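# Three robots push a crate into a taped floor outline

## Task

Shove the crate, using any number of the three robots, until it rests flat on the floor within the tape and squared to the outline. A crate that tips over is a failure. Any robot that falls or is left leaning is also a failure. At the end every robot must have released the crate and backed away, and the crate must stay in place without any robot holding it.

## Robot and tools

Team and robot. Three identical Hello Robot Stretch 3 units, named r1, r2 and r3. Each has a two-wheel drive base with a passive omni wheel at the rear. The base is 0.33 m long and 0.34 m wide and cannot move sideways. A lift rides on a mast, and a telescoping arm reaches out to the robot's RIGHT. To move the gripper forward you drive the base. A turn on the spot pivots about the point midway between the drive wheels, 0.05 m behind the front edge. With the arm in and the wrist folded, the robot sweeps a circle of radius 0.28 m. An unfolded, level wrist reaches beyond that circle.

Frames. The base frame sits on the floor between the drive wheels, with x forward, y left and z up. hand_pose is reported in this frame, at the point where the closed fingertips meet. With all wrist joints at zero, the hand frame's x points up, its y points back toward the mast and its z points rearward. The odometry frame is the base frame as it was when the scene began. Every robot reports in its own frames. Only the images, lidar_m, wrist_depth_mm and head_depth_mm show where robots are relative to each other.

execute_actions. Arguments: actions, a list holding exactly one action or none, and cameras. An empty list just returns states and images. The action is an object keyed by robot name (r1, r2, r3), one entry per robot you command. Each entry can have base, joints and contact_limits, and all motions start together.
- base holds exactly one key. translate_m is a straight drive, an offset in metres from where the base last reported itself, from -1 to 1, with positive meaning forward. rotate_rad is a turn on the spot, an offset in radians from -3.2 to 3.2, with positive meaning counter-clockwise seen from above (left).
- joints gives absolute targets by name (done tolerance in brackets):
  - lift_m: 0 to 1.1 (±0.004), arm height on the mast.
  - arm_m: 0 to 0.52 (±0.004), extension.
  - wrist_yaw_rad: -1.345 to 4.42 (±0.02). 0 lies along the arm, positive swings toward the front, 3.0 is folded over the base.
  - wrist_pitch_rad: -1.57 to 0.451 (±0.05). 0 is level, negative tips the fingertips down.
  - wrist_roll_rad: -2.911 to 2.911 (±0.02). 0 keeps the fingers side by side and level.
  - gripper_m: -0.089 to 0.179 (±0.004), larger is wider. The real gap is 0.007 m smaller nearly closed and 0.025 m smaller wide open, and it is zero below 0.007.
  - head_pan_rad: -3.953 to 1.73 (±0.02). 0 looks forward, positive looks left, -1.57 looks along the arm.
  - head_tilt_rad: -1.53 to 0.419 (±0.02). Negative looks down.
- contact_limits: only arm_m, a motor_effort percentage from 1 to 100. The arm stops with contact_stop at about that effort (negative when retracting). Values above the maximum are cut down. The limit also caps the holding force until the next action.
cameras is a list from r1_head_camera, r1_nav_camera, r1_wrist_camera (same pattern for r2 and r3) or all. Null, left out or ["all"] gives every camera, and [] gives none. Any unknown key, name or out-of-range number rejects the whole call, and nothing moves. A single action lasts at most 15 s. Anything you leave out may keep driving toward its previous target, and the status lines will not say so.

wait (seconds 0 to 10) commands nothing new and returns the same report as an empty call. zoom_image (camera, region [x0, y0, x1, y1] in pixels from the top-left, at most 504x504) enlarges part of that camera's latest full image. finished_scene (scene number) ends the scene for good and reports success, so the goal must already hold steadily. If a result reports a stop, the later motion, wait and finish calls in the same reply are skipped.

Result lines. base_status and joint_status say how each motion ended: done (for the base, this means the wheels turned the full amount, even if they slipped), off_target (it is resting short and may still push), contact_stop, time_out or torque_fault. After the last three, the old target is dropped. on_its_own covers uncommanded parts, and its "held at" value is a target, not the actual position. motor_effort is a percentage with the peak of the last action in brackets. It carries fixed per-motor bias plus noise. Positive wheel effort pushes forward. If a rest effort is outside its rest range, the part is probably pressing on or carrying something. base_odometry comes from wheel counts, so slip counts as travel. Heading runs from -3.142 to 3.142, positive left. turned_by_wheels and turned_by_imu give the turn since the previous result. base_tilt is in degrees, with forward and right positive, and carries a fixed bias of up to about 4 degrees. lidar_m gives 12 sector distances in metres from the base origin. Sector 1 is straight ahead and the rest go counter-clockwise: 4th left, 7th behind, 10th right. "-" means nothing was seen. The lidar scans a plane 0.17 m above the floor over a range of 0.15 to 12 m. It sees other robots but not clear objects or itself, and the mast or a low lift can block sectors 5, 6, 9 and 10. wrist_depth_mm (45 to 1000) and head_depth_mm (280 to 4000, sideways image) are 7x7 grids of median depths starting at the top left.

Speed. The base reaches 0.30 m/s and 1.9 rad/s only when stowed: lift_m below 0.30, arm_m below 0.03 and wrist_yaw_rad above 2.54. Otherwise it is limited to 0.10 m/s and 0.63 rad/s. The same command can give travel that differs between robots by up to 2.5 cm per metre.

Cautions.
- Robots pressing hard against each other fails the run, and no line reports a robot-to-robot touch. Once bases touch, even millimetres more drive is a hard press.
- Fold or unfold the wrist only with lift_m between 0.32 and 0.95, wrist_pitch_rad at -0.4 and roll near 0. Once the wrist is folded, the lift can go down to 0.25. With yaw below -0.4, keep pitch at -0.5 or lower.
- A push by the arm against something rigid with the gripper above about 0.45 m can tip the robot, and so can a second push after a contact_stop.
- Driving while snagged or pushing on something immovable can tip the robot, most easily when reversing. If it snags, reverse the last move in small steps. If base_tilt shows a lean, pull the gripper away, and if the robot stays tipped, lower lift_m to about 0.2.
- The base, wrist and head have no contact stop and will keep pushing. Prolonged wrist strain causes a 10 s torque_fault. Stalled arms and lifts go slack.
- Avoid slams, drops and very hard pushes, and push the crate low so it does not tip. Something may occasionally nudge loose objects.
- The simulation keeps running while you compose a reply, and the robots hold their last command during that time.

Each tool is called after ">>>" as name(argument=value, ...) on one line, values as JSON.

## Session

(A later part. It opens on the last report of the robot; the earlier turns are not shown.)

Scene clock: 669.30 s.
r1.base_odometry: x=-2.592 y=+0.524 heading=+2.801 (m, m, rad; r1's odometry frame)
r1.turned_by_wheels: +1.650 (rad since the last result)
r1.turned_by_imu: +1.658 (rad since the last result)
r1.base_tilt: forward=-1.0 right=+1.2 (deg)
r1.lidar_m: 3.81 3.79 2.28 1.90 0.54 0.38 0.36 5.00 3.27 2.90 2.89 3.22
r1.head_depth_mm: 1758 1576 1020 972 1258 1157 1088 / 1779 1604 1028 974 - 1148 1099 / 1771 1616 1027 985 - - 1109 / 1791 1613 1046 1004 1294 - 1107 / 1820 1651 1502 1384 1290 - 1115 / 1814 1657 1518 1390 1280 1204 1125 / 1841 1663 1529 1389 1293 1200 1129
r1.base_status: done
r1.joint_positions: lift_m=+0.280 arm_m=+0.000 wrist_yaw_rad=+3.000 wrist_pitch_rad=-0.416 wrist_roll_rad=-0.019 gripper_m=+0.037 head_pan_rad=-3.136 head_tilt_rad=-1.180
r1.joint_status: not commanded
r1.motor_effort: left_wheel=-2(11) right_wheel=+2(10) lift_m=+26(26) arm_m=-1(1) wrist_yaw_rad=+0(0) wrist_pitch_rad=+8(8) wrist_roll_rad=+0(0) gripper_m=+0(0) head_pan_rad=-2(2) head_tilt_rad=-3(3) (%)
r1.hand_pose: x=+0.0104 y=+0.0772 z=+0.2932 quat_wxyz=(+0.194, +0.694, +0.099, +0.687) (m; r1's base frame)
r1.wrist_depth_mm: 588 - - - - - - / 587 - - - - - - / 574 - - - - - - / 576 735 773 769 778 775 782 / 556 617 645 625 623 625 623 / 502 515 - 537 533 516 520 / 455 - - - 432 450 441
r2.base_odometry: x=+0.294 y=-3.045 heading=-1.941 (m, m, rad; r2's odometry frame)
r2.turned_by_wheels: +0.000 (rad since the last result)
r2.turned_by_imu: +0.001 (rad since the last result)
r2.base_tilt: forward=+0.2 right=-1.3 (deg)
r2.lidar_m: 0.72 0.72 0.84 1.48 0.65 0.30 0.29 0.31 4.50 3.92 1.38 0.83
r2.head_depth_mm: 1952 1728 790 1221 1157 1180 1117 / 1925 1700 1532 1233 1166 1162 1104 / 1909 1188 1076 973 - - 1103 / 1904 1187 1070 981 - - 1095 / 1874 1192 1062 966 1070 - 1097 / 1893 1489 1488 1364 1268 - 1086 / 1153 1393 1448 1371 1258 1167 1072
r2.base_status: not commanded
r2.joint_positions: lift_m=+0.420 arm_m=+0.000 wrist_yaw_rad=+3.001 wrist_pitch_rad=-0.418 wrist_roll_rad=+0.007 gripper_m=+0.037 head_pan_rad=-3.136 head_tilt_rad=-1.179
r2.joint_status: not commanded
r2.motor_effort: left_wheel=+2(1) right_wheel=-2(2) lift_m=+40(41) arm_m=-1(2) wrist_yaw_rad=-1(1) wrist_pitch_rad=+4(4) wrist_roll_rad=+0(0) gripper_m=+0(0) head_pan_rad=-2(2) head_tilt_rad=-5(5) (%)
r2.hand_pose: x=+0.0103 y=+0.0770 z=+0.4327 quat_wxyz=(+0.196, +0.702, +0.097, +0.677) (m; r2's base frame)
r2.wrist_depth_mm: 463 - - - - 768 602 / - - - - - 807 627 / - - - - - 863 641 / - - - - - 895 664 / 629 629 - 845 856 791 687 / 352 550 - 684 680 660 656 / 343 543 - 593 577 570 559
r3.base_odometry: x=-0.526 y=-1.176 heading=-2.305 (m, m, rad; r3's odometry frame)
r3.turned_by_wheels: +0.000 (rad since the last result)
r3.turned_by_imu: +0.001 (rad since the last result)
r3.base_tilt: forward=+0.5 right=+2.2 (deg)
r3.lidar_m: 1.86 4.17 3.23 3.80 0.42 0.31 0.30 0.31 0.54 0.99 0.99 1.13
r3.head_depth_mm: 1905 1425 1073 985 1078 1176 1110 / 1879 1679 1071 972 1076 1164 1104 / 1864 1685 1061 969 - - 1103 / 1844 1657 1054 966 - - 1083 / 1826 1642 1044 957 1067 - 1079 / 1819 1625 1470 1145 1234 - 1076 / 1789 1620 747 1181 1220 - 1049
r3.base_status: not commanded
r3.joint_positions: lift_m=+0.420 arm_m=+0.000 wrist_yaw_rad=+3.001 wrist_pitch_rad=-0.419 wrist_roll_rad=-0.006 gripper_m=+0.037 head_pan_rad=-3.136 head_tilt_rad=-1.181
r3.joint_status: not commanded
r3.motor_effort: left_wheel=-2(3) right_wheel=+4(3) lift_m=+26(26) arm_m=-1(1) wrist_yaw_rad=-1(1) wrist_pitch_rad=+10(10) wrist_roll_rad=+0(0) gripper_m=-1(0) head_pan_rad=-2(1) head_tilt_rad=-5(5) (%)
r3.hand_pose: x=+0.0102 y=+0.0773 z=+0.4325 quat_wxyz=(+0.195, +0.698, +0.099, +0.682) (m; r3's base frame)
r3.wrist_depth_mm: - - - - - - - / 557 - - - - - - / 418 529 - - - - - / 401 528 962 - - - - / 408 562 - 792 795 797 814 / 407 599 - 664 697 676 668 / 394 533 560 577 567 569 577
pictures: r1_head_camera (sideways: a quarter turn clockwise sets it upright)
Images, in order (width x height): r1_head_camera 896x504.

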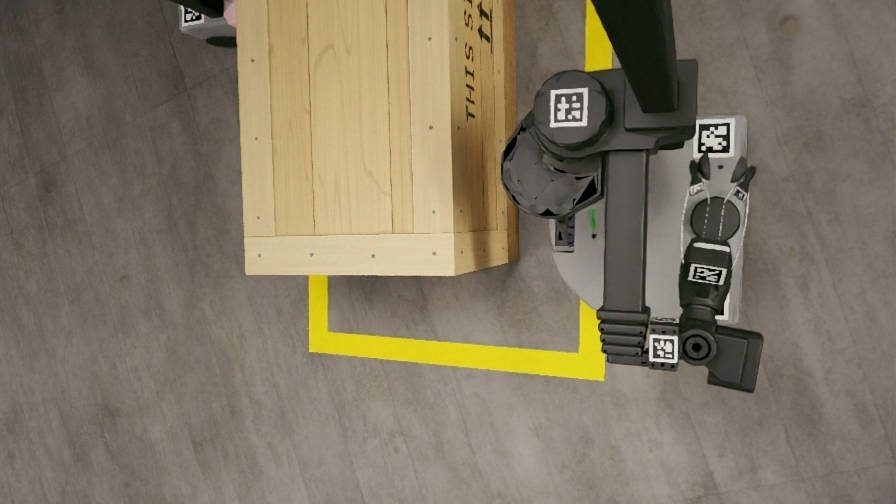

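>>> execute_actions(actions=[{"r1":{"base":{"translate_m":-0.065},"joints":{"lift_m":0.42}}}], cameras=[])

>>> execute_actions(actions=[{"r1":{"base":{"translate_m":-0.045}},"r2":{"base":{"translate_m":-0.07}},"r3":{"base":{"translate_m":-0.075}}}], cameras=[])

>>> execute_actions(actions=[{"r1":{"base":{"translate_m":0.2}},"r2":{"base":{"translate_m":0.2}},"r3":{"base":{"translate_m":0.2}}}], cameras=["r1_head_camera","r2_head_camera","r3_head_camera"])

Scene clock: 674.67 s.
r1.base_odometry: x=-2.531 y=+0.502 heading=+2.801 (m, m, rad; r1's odometry frame)
r1.turned_by_wheels: +0.000 (rad since the last result)
r1.turned_by_imu: +0.000 (rad since the last result)
r1.base_tilt: forward=-1.0 right=+1.2 (deg)
r1.lidar_m: 3.88 3.85 2.26 1.88 0.44 0.31 0.30 0.31 3.25 2.92 2.90 3.23
r1.head_depth_mm: 1765 1600 1016 949 1236 1149 1093 / 1772 1595 1026 952 - 1154 1093 / 1783 1614 1027 959 - - 1101 / 1800 1633 1047 961 1198 - 1111 / 1800 1629 1500 1389 1304 1175 1117 / 1833 1656 1497 1392 1307 1207 1120 / 1864 1668 1528 1385 1292 1204 1134
r1.base_status: done
r1.joint_positions: lift_m=+0.420 arm_m=+0.000 wrist_yaw_rad=+3.000 wrist_pitch_rad=-0.416 wrist_roll_rad=-0.019 gripper_m=+0.037 head_pan_rad=-3.136 head_tilt_rad=-1.180
r1.joint_status: all done
r1.motor_effort: left_wheel=-2(13) right_wheel=+3(4) lift_m=+32(34) arm_m=+0(1) wrist_yaw_rad=+0(0) wrist_pitch_rad=+8(8) wrist_roll_rad=+0(0) gripper_m=+2(1) head_pan_rad=-2(2) head_tilt_rad=-3(3) (%)
r1.hand_pose: x=+0.0104 y=+0.0772 z=+0.4329 quat_wxyz=(+0.194, +0.694, +0.099, +0.687) (m; r1's base frame)
r1.wrist_depth_mm: - - - - - - - / 597 - - - - - - / 474 - - - - - - / 464 637 - - - - - / 452 664 858 846 827 836 834 / 443 659 - 706 702 698 705 / 432 581 599 592 601 595 607
r2.base_odometry: x=+0.294 y=-3.045 heading=-1.941 (m, m, rad; r2's odometry frame)
r2.turned_by_wheels: +0.000 (rad since the last result)
r2.turned_by_imu: +0.001 (rad since the last result)
r2.base_tilt: forward=+0.2 right=-1.3 (deg)
r2.lidar_m: 0.72 0.72 0.84 1.49 0.66 0.30 0.29 0.31 4.51 3.91 1.38 0.83
r2.head_depth_mm: 1948 1733 790 1215 1155 1179 1106 / 1908 1710 1540 1225 1169 1167 1107 / 1906 1186 1072 979 - - 1105 / 1911 1180 1071 983 - - 1104 / 1900 1189 1065 967 1071 - 1093 / 1807 1456 1465 1370 1274 - 1082 / 917 1417 1441 1377 1263 1167 1079
r2.base_status: not commanded
r2.joint_positions: lift_m=+0.420 arm_m=+0.000 wrist_yaw_rad=+3.001 wrist_pitch_rad=-0.418 wrist_roll_rad=+0.007 gripper_m=+0.037 head_pan_rad=-3.136 head_tilt_rad=-1.179
r2.joint_status: not commanded
r2.motor_effort: left_wheel=+2(1) right_wheel=-2(2) lift_m=+40(40) arm_m=-2(2) wrist_yaw_rad=-2(1) wrist_pitch_rad=+4(4) wrist_roll_rad=+0(0) gripper_m=+0(0) head_pan_rad=-2(2) head_tilt_rad=-6(5) (%)
r2.hand_pose: x=+0.0103 y=+0.0770 z=+0.4327 quat_wxyz=(+0.196, +0.702, +0.097, +0.677) (m; r2's base frame)
r2.wrist_depth_mm: 466 - - - - 770 599 / - - - - - 809 621 / - - - - - 865 647 / - - - - - 876 665 / 628 623 - 817 862 781 679 / 350 546 - 683 681 659 642 / 348 546 - 588 574 562 561
r3.base_odometry: x=-0.526 y=-1.176 heading=-2.305 (m, m, rad; r3's odometry frame)
r3.turned_by_wheels: +0.000 (rad since the last result)
r3.turned_by_imu: +0.001 (rad since the last result)
r3.base_tilt: forward=+0.5 right=+2.2 (deg)
r3.lidar_m: 1.86 4.19 3.23 3.79 0.42 0.31 0.30 0.31 0.53 1.00 1.00 1.12
r3.head_depth_mm: 1889 1685 1081 985 1076 1170 1115 / 1870 1697 1070 975 1080 1157 1105 / 1870 1671 1061 973 - - 1097 / 1862 1649 1055 971 - - 1087 / 1832 1647 1042 956 1076 - 1085 / 1817 1620 1456 1144 1233 - 1080 / 1799 1615 748 1181 1226 - 1054
r3.base_status: not commanded
r3.joint_positions: lift_m=+0.420 arm_m=+0.000 wrist_yaw_rad=+3.001 wrist_pitch_rad=-0.419 wrist_roll_rad=-0.006 gripper_m=+0.037 head_pan_rad=-3.136 head_tilt_rad=-1.181
r3.joint_status: not commanded
r3.motor_effort: left_wheel=-3(3) right_wheel=+3(4) lift_m=+26(26) arm_m=-1(1) wrist_yaw_rad=-1(1) wrist_pitch_rad=+10(10) wrist_roll_rad=+0(0) gripper_m=-1(0) head_pan_rad=-1(2) head_tilt_rad=-5(4) (%)
r3.hand_pose: x=+0.0102 y=+0.0773 z=+0.4325 quat_wxyz=(+0.195, +0.698, +0.099, +0.682) (m; r3's base frame)
r3.wrist_depth_mm: - - - - - - - / 565 - - - - - - / 415 527 - - - - - / 398 530 939 - - - - / 406 563 - 797 809 819 806 / 398 594 - 650 700 680 658 / 400 547 559 575 574 579 585
pictures: none
No camera images: the call's "cameras" was empty. Leave "cameras" out to get every camera's image.

Scene clock: 677.73 s.
r1.base_odometry: x=-2.488 y=+0.487 heading=+2.801 (m, m, rad; r1's odometry frame)
r1.turned_by_wheels: +0.000 (rad since the last result)
r1.turned_by_imu: +0.048 (rad since the last result)
r1.base_tilt: forward=-1.1 right=+1.1 (deg)
r1.lidar_m: 3.90 3.88 2.17 1.86 0.37 0.28 0.28 0.29 3.22 2.93 2.92 3.31
r1.head_depth_mm: 1756 1585 1017 941 1093 1153 1095 / 1759 1592 1023 957 - 1153 1098 / 1796 1607 1032 960 - - 1104 / 1785 1635 1459 966 1113 - 1110 / 1824 1637 1496 1384 1298 1174 1118 / 1818 1655 1513 1387 1287 1205 1119 / 1837 1681 1516 1399 1294 1207 1125
r1.base_status: done
r1.joint_positions: lift_m=+0.420 arm_m=+0.000 wrist_yaw_rad=+3.001 wrist_pitch_rad=-0.416 wrist_roll_rad=-0.019 gripper_m=+0.037 head_pan_rad=-3.136 head_tilt_rad=-1.180
r1.joint_status: not commanded
r1.motor_effort: left_wheel=-5(55) right_wheel=-4(54) lift_m=+32(32) arm_m=-1(2) wrist_yaw_rad=-1(0) wrist_pitch_rad=+7(8) wrist_roll_rad=+0(0) gripper_m=+0(1) head_pan_rad=-2(3) head_tilt_rad=-3(3) (%)
r1.hand_pose: x=+0.0103 y=+0.0773 z=+0.4330 quat_wxyz=(+0.194, +0.694, +0.099, +0.687) (m; r1's base frame)
r1.wrist_depth_mm: - - - - - - - / 602 - - - - - - / 423 - - - - - - / 382 503 - - - - - / 379 536 873 859 833 836 845 / 378 535 - 710 713 706 704 / 371 522 599 605 585 604 590
r2.base_odometry: x=+0.319 y=-2.980 heading=-1.942 (m, m, rad; r2's odometry frame)
r2.turned_by_wheels: -0.001 (rad since the last result)
r2.turned_by_imu: +0.084 (rad since the last result)
r2.base_tilt: forward=+0.3 right=-1.4 (deg)
r2.lidar_m: 0.75 0.75 0.92 1.82 0.33 0.28 0.27 0.31 4.32 3.93 1.25 0.82
r2.head_depth_mm: 1924 1727 1490 1217 1162 1179 1106 / 1921 1237 1107 1186 1136 1165 1105 / 1916 1183 1072 970 - - 1101 / 1903 1178 1064 983 - - 1097 / 1810 1468 1092 973 1051 - 1099 / 901 1416 1453 1373 1290 - 1087 / 963 1657 1512 1373 1260 1160 1078
r2.base_status: translate_m off_target (by the wheels' count: -0.0697 of -0.0700)
r2.joint_positions: lift_m=+0.420 arm_m=+0.000 wrist_yaw_rad=+3.000 wrist_pitch_rad=-0.418 wrist_roll_rad=+0.007 gripper_m=+0.037 head_pan_rad=-3.136 head_tilt_rad=-1.181
r2.joint_status: not commanded
r2.on_its_own: left_wheel is at rest, and its effort (-42) is outside its rest range (-18 to +18); right_wheel is at rest, and its effort (-28) is outside its rest range (-18 to +18)
r2.motor_effort: left_wheel=-42(70) right_wheel=-28(74) lift_m=+40(41) arm_m=-1(2) wrist_yaw_rad=-1(1) wrist_pitch_rad=+3(4) wrist_roll_rad=+0(0) gripper_m=+0(1) head_pan_rad=-2(2) head_tilt_rad=-5(6) (%)
r2.hand_pose: x=+0.0103 y=+0.0770 z=+0.4327 quat_wxyz=(+0.196, +0.702, +0.097, +0.677) (m; r2's base frame)
r2.wrist_depth_mm: - - - - - 870 641 / - - - - - 899 669 / - - - - - 947 691 / - - - - - 940 710 / 305 626 - 833 837 802 721 / 302 511 - 679 674 665 648 / 303 419 - 585 576 561 558
r3.base_odometry: x=-0.476 y=-1.121 heading=-2.305 (m, m, rad; r3's odometry frame)
r3.turned_by_wheels: +0.000 (rad since the last result)
r3.turned_by_imu: +0.021 (rad since the last result)
r3.base_tilt: forward=+0.5 right=+2.2 (deg)
r3.lidar_m: 1.95 4.23 3.24 3.79 0.37 0.28 0.28 0.30 1.18 1.01 1.01 1.15
r3.head_depth_mm: 1917 1701 1221 980 933 1176 1117 / 1880 1700 1528 979 933 1158 1110 / 1865 1667 1516 973 - - 1089 / 1856 1666 1054 967 - - 1077 / 1837 1636 1044 958 1000 - 1082 / 1817 1619 1472 1162 1223 - 1085 / 1799 1620 733 1166 1216 - 1060
r3.base_status: translate_m off_target (by the wheels' count: -0.0746 of -0.0750)
r3.joint_positions: lift_m=+0.420 arm_m=+0.000 wrist_yaw_rad=+3.001 wrist_pitch_rad=-0.419 wrist_roll_rad=-0.006 gripper_m=+0.037 head_pan_rad=-3.136 head_tilt_rad=-1.181
r3.joint_status: not commanded
r3.on_its_own: left_wheel is at rest, and its effort (-69) is outside its rest range (-18 to +18); right_wheel is at rest, and its effort (-49) is outside its rest range (-18 to +18)
r3.motor_effort: left_wheel=-69(100) right_wheel=-49(75) lift_m=+26(26) arm_m=-1(1) wrist_yaw_rad=-1(3) wrist_pitch_rad=+10(10) wrist_roll_rad=+0(0) gripper_m=+0(0) head_pan_rad=-2(1) head_tilt_rad=-5(4) (%)
r3.hand_pose: x=+0.0102 y=+0.0773 z=+0.4325 quat_wxyz=(+0.195, +0.698, +0.099, +0.682) (m; r3's base frame)
r3.wrist_depth_mm: - - - - - - - / 553 - - - - - - / 398 454 - - - - - / 358 446 962 - - - - / 354 483 - 782 810 811 806 / 354 509 - 649 679 664 683 / 351 483 554 569 562 587 572
pictures: none
No camera images: the call's "cameras" was empty. Leave "cameras" out to get every camera's image.

Scene clock: 680.87 s.
r1.base_odometry: x=-2.677 y=+0.554 heading=+2.801 (m, m, rad; r1's odometry frame)
r1.turned_by_wheels: +0.000 (rad since the last result)
r1.turned_by_imu: +0.002 (rad since the last result)
r1.base_tilt: forward=-1.1 right=+1.2 (deg)
r1.lidar_m: 3.71 3.72 2.23 1.91 0.64 0.49 0.48 3.36 3.37 2.86 2.86 3.25
r1.head_depth_mm: 1756 1441 1018 1167 1261 1149 1092 / 1779 1596 1020 1126 - 1150 1098 / 1787 1131 1034 1138 - - 1102 / 1782 1614 1043 1319 1311 - 1108 / 1788 1643 1506 1380 1308 1168 1112 / 1828 1653 1518 1388 1297 1212 1121 / 1847 1655 1518 1397 1293 1209 1120
r1.base_status: done
r1.joint_positions: lift_m=+0.420 arm_m=+0.000 wrist_yaw_rad=+3.001 wrist_pitch_rad=-0.416 wrist_roll_rad=-0.019 gripper_m=+0.037 head_pan_rad=-3.136 head_tilt_rad=-1.180
r1.joint_status: not commanded
r1.motor_effort: left_wheel=-1(7) right_wheel=+0(4) lift_m=+31(31) arm_m=-1(1) wrist_yaw_rad=-1(0) wrist_pitch_rad=+8(8) wrist_roll_rad=+0(0) gripper_m=+1(1) head_pan_rad=-3(2) head_tilt_rad=-3(3) (%)
r1.hand_pose: x=+0.0103 y=+0.0773 z=+0.4330 quat_wxyz=(+0.194, +0.694, +0.099, +0.687) (m; r1's base frame)
r1.wrist_depth_mm: - - - - - - - / 701 - - - - - - / 661 - - - - - - / 644 870 - - - - - / 657 816 875 832 842 847 832 / 645 686 - 695 718 704 700 / 587 595 595 605 588 612 604
r2.base_odometry: x=+0.247 y=-3.166 heading=-1.942 (m, m, rad; r2's odometry frame)
r2.turned_by_wheels: +0.000 (rad since the last result)
r2.turned_by_imu: +0.001 (rad since the last result)
r2.base_tilt: forward=+0.2 right=-1.3 (deg)
r2.lidar_m: 0.55 0.55 0.68 1.34 0.90 0.47 0.47 1.20 4.30 3.89 0.92 0.61
r2.head_depth_mm: 1945 1726 1552 1281 1329 1190 1113 / 1946 1652 1518 1394 1308 1166 1108 / 1327 1179 1076 1056 - - 1110 / 1323 1184 1066 1067 - - 1102 / 1879 1619 1058 1171 1292 - 1090 / 1862 1538 1503 1373 1280 - 1084 / 1854 1474 1520 1363 1266 1170 1076
r2.base_status: done
r2.joint_positions: lift_m=+0.420 arm_m=+0.000 wrist_yaw_rad=+3.000 wrist_pitch_rad=-0.418 wrist_roll_rad=+0.007 gripper_m=+0.037 head_pan_rad=-3.136 head_tilt_rad=-1.181
r2.joint_status: not commanded
r2.motor_effort: left_wheel=-1(39) right_wheel=+0(26) lift_m=+39(40) arm_m=-2(2) wrist_yaw_rad=-1(0) wrist_pitch_rad=+4(4) wrist_roll_rad=+0(0) gripper_m=+0(0) head_pan_rad=-2(2) head_tilt_rad=-5(4) (%)
r2.hand_pose: x=+0.0103 y=+0.0770 z=+0.4327 quat_wxyz=(+0.196, +0.702, +0.097, +0.677) (m; r2's base frame)
r2.wrist_depth_mm: 633 - - - 951 639 478 / - - - - - 667 499 / - - - - - 692 508 / 802 796 - - 998 725 529 / 667 738 - 847 856 716 545 / 681 717 - 673 666 657 562 / 618 599 - 591 578 566 543
r3.base_odometry: x=-0.610 y=-1.269 heading=-2.305 (m, m, rad; r3's odometry frame)
r3.turned_by_wheels: +0.000 (rad since the last result)
r3.turned_by_imu: +0.001 (rad since the last result)
r3.base_tilt: forward=+0.6 right=+2.3 (deg)
r3.lidar_m: 1.84 4.03 3.15 3.84 0.63 0.49 0.48 0.51 0.76 0.95 0.95 1.09
r3.head_depth_mm: 1853 1472 1076 1034 1306 1174 1111 / 1899 1634 1076 1055 1291 1166 1108 / 1878 1684 1065 1077 - - 1099 / 1836 1666 1051 1089 - - 1080 / 1826 1651 1045 1124 1272 - 1082 / 1818 1632 1464 1324 1265 - 1075 / 1803 1626 1451 1313 1252 - 1052
r3.base_status: done
r3.joint_positions: lift_m=+0.420 arm_m=+0.000 wrist_yaw_rad=+3.001 wrist_pitch_rad=-0.419 wrist_roll_rad=-0.006 gripper_m=+0.037 head_pan_rad=-3.136 head_tilt_rad=-1.181
r3.joint_status: not commanded
r3.motor_effort: left_wheel=+0(63) right_wheel=+1(46) lift_m=+26(26) arm_m=-1(1) wrist_yaw_rad=-1(2) wrist_pitch_rad=+10(10) wrist_roll_rad=+0(0) gripper_m=+0(0) head_pan_rad=-2(1) head_tilt_rad=-4(5) (%)
r3.hand_pose: x=+0.0102 y=+0.0773 z=+0.4325 quat_wxyz=(+0.195, +0.698, +0.099, +0.682) (m; r3's base frame)
r3.wrist_depth_mm: - - - - - - - / 612 - - - - - - / 581 - - - - - - / 588 791 925 - - - - / 591 754 - 776 806 784 835 / 589 638 - 653 682 669 663 / 550 582 558 578 573 586 572
pictures: r1_head_camera (sideways: a quarter turn clockwise sets it upright), r2_head_camera (sideways: a quarter turn clockwise sets it upright), r3_head_camera (sideways: a quarter turn clockwise sets it upright)
Images, in order (width x height): r1_head_camera 896x504, r2_head_camera 896x504, r3_head_camera 896x504.

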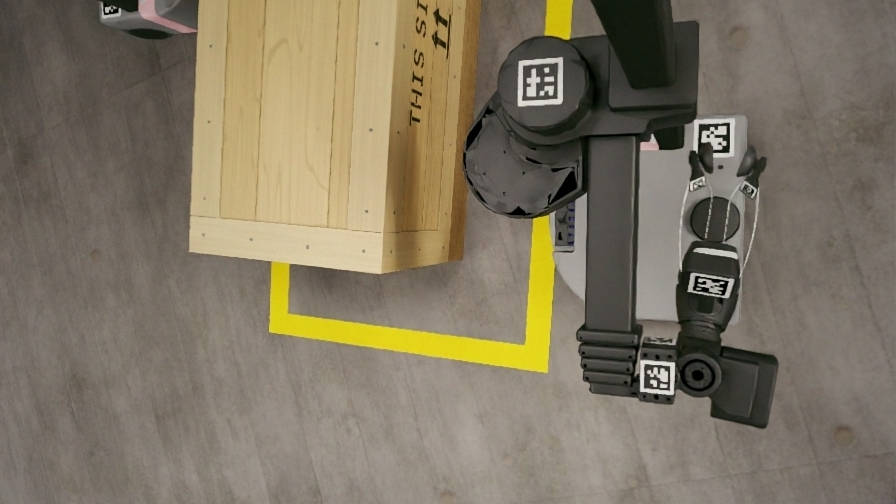

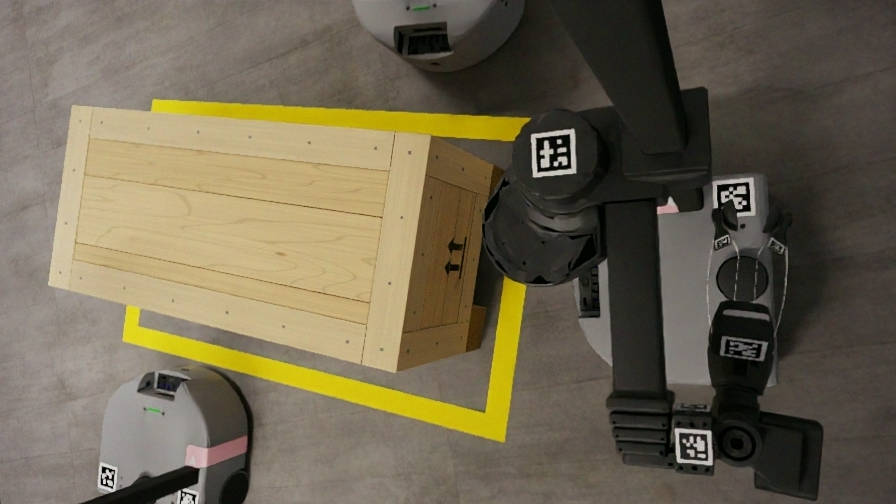

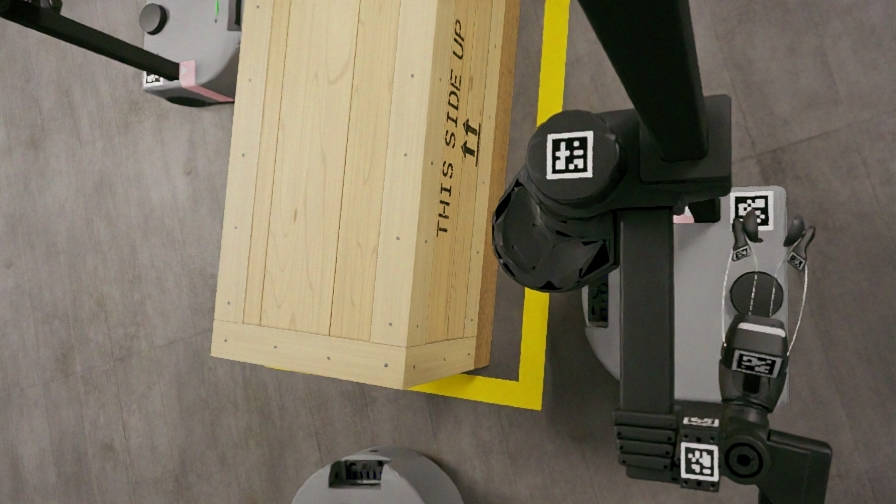

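>>> execute_actions(actions=[{"r1":{"base":{"translate_m":0.5},"joints":{"lift_m":0.28}},"r2":{"base":{"translate_m":0.4},"joints":{"lift_m":0.28,"head_tilt_rad":-1.0}},"r3":{"base":{"translate_m":0.5},"joints":{"lift_m":0.28,"head_tilt_rad":-1.0}}}], cameras=["r2_head_camera","r3_head_camera"])

Scene clock: 688.77 s.
r1.base_odometry: x=-3.148 y=+0.721 heading=+2.801 (m, m, rad; r1's odometry frame)
r1.turned_by_wheels: +0.000 (rad since the last result)
r1.turned_by_imu: +0.004 (rad since the last result)
r1.base_tilt: forward=-1.1 right=+1.2 (deg)
r1.lidar_m: 3.23 3.23 2.43 2.05 2.00 1.00 0.98 3.73 3.22 2.71 2.71 3.09
r1.head_depth_mm: 1218 1248 1455 1351 1271 1152 1093 / 1236 1270 1458 1359 - 1150 1096 / 1244 1289 1487 1369 - - 1110 / 1718 1408 1497 1374 1299 - 1111 / 1796 1638 1492 1386 1299 - 1111 / 1839 1650 1508 1390 1276 1199 1117 / 1839 1665 1513 1394 1291 1206 1130
r1.base_status: done
r1.joint_positions: lift_m=+0.280 arm_m=+0.000 wrist_yaw_rad=+3.001 wrist_pitch_rad=-0.416 wrist_roll_rad=-0.019 gripper_m=+0.037 head_pan_rad=-3.136 head_tilt_rad=-1.180
r1.joint_status: all done
r1.motor_effort: left_wheel=-1(11) right_wheel=+1(6) lift_m=+26(27) arm_m=-1(1) wrist_yaw_rad=-1(0) wrist_pitch_rad=+8(8) wrist_roll_rad=+0(0) gripper_m=+1(1) head_pan_rad=-2(2) head_tilt_rad=-3(3) (%)
r1.hand_pose: x=+0.0103 y=+0.0773 z=+0.2932 quat_wxyz=(+0.194, +0.694, +0.099, +0.687) (m; r1's base frame)
r1.wrist_depth_mm: - - - - - - - / - - - - - - - / - - - - - - - / 768 771 769 788 765 767 781 / 622 625 643 627 623 619 623 / 515 519 - 536 531 518 520 / 455 - - - 432 450 445
r2.base_odometry: x=+0.102 y=-3.539 heading=-1.942 (m, m, rad; r2's odometry frame)
r2.turned_by_wheels: +0.000 (rad since the last result)
r2.turned_by_imu: +0.002 (rad since the last result)
r2.base_tilt: forward=+0.2 right=-1.3 (deg)
r2.lidar_m: 0.16 0.16 0.20 0.39 1.53 0.86 0.86 1.83 4.22 1.32 0.27 0.18
r2.head_depth_mm: 2695 2156 1791 1566 1372 1239 1091 / 2671 2175 1818 1547 1366 1235 1076 / 2659 1545 1285 1491 1363 - - / 2613 1486 1275 1461 1362 - - / 2611 2071 1277 1476 1356 1233 - / 2607 2103 1757 1527 1343 1199 - / 2591 2100 1756 1524 1344 1208 1090
r2.base_status: done
r2.joint_positions: lift_m=+0.280 arm_m=+0.000 wrist_yaw_rad=+3.000 wrist_pitch_rad=-0.418 wrist_roll_rad=+0.007 gripper_m=+0.037 head_pan_rad=-3.136 head_tilt_rad=-1.001
r2.joint_status: all done
r2.motor_effort: left_wheel=+0(6) right_wheel=+0(6) lift_m=+35(35) arm_m=-1(1) wrist_yaw_rad=+0(1) wrist_pitch_rad=+3(4) wrist_roll_rad=+0(0) gripper_m=+0(1) head_pan_rad=-2(2) head_tilt_rad=+1(17) (%)
r2.hand_pose: x=+0.0103 y=+0.0770 z=+0.2929 quat_wxyz=(+0.196, +0.702, +0.097, +0.677) (m; r2's base frame)
r2.wrist_depth_mm: - - - 516 279 190 145 / - - - 577 295 198 149 / - - - 654 317 208 153 / 869 862 820 704 337 216 158 / 667 652 - 612 329 226 164 / 540 529 - 534 367 239 170 / 458 - - - 393 235 176
r3.base_odometry: x=-0.945 y=-1.640 heading=-2.305 (m, m, rad; r3's odometry frame)
r3.turned_by_wheels: +0.000 (rad since the last result)
r3.turned_by_imu: +0.001 (rad since the last result)
r3.base_tilt: forward=+0.5 right=+2.2 (deg)
r3.lidar_m: 1.57 3.56 3.03 2.99 3.98 0.99 0.98 1.35 0.95 0.81 0.81 0.93
r3.head_depth_mm: 2547 2124 1328 1496 1376 1243 1079 / 2145 2098 1314 1504 1368 1225 1077 / 2552 2079 1319 1509 1359 1251 - / 2527 1459 1328 1504 1352 - - / 2523 1939 1307 1485 1332 1224 - / 2470 2039 1725 1498 1329 1198 - / 2436 2003 1713 1493 1330 1188 1084
r3.base_status: done
r3.joint_positions: lift_m=+0.280 arm_m=+0.000 wrist_yaw_rad=+3.001 wrist_pitch_rad=-0.419 wrist_roll_rad=-0.006 gripper_m=+0.037 head_pan_rad=-3.136 head_tilt_rad=-1.000
r3.joint_status: all done
r3.motor_effort: left_wheel=-1(8) right_wheel=+1(8) lift_m=+23(26) arm_m=-1(2) wrist_yaw_rad=-1(2) wrist_pitch_rad=+10(10) wrist_roll_rad=+0(0) gripper_m=+1(0) head_pan_rad=-1(1) head_tilt_rad=+1(17) (%)
r3.hand_pose: x=+0.0102 y=+0.0773 z=+0.2927 quat_wxyz=(+0.195, +0.698, +0.099, +0.682) (m; r3's base frame)
r3.wrist_depth_mm: - - - - - - - / - - - - - - - / 908 907 931 948 - - - / 691 708 710 720 718 748 757 / 572 566 - 588 604 596 595 / 488 496 - 513 521 497 512 / 437 - - - 424 431 432
pictures: r2_head_camera (sideways: a quarter turn clockwise sets it upright), r3_head_camera (sideways: a quarter turn clockwise sets it upright)
Images, in order (width x height): r2_head_camera 896x504, r3_head_camera 896x504.

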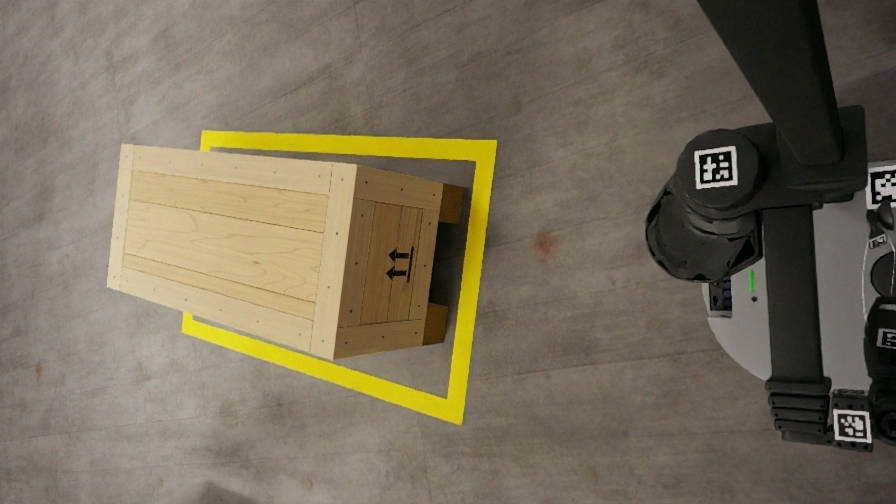

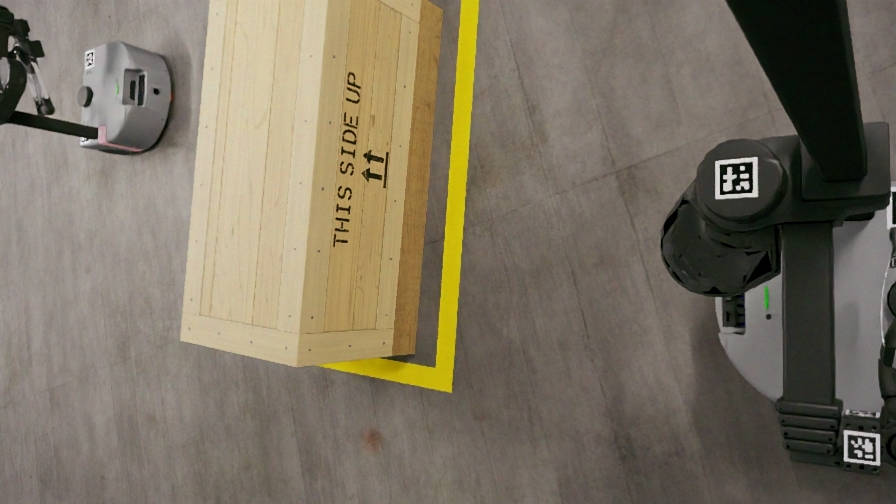

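>>> finished_scene(scene=2)

The scene is finished: the task was done.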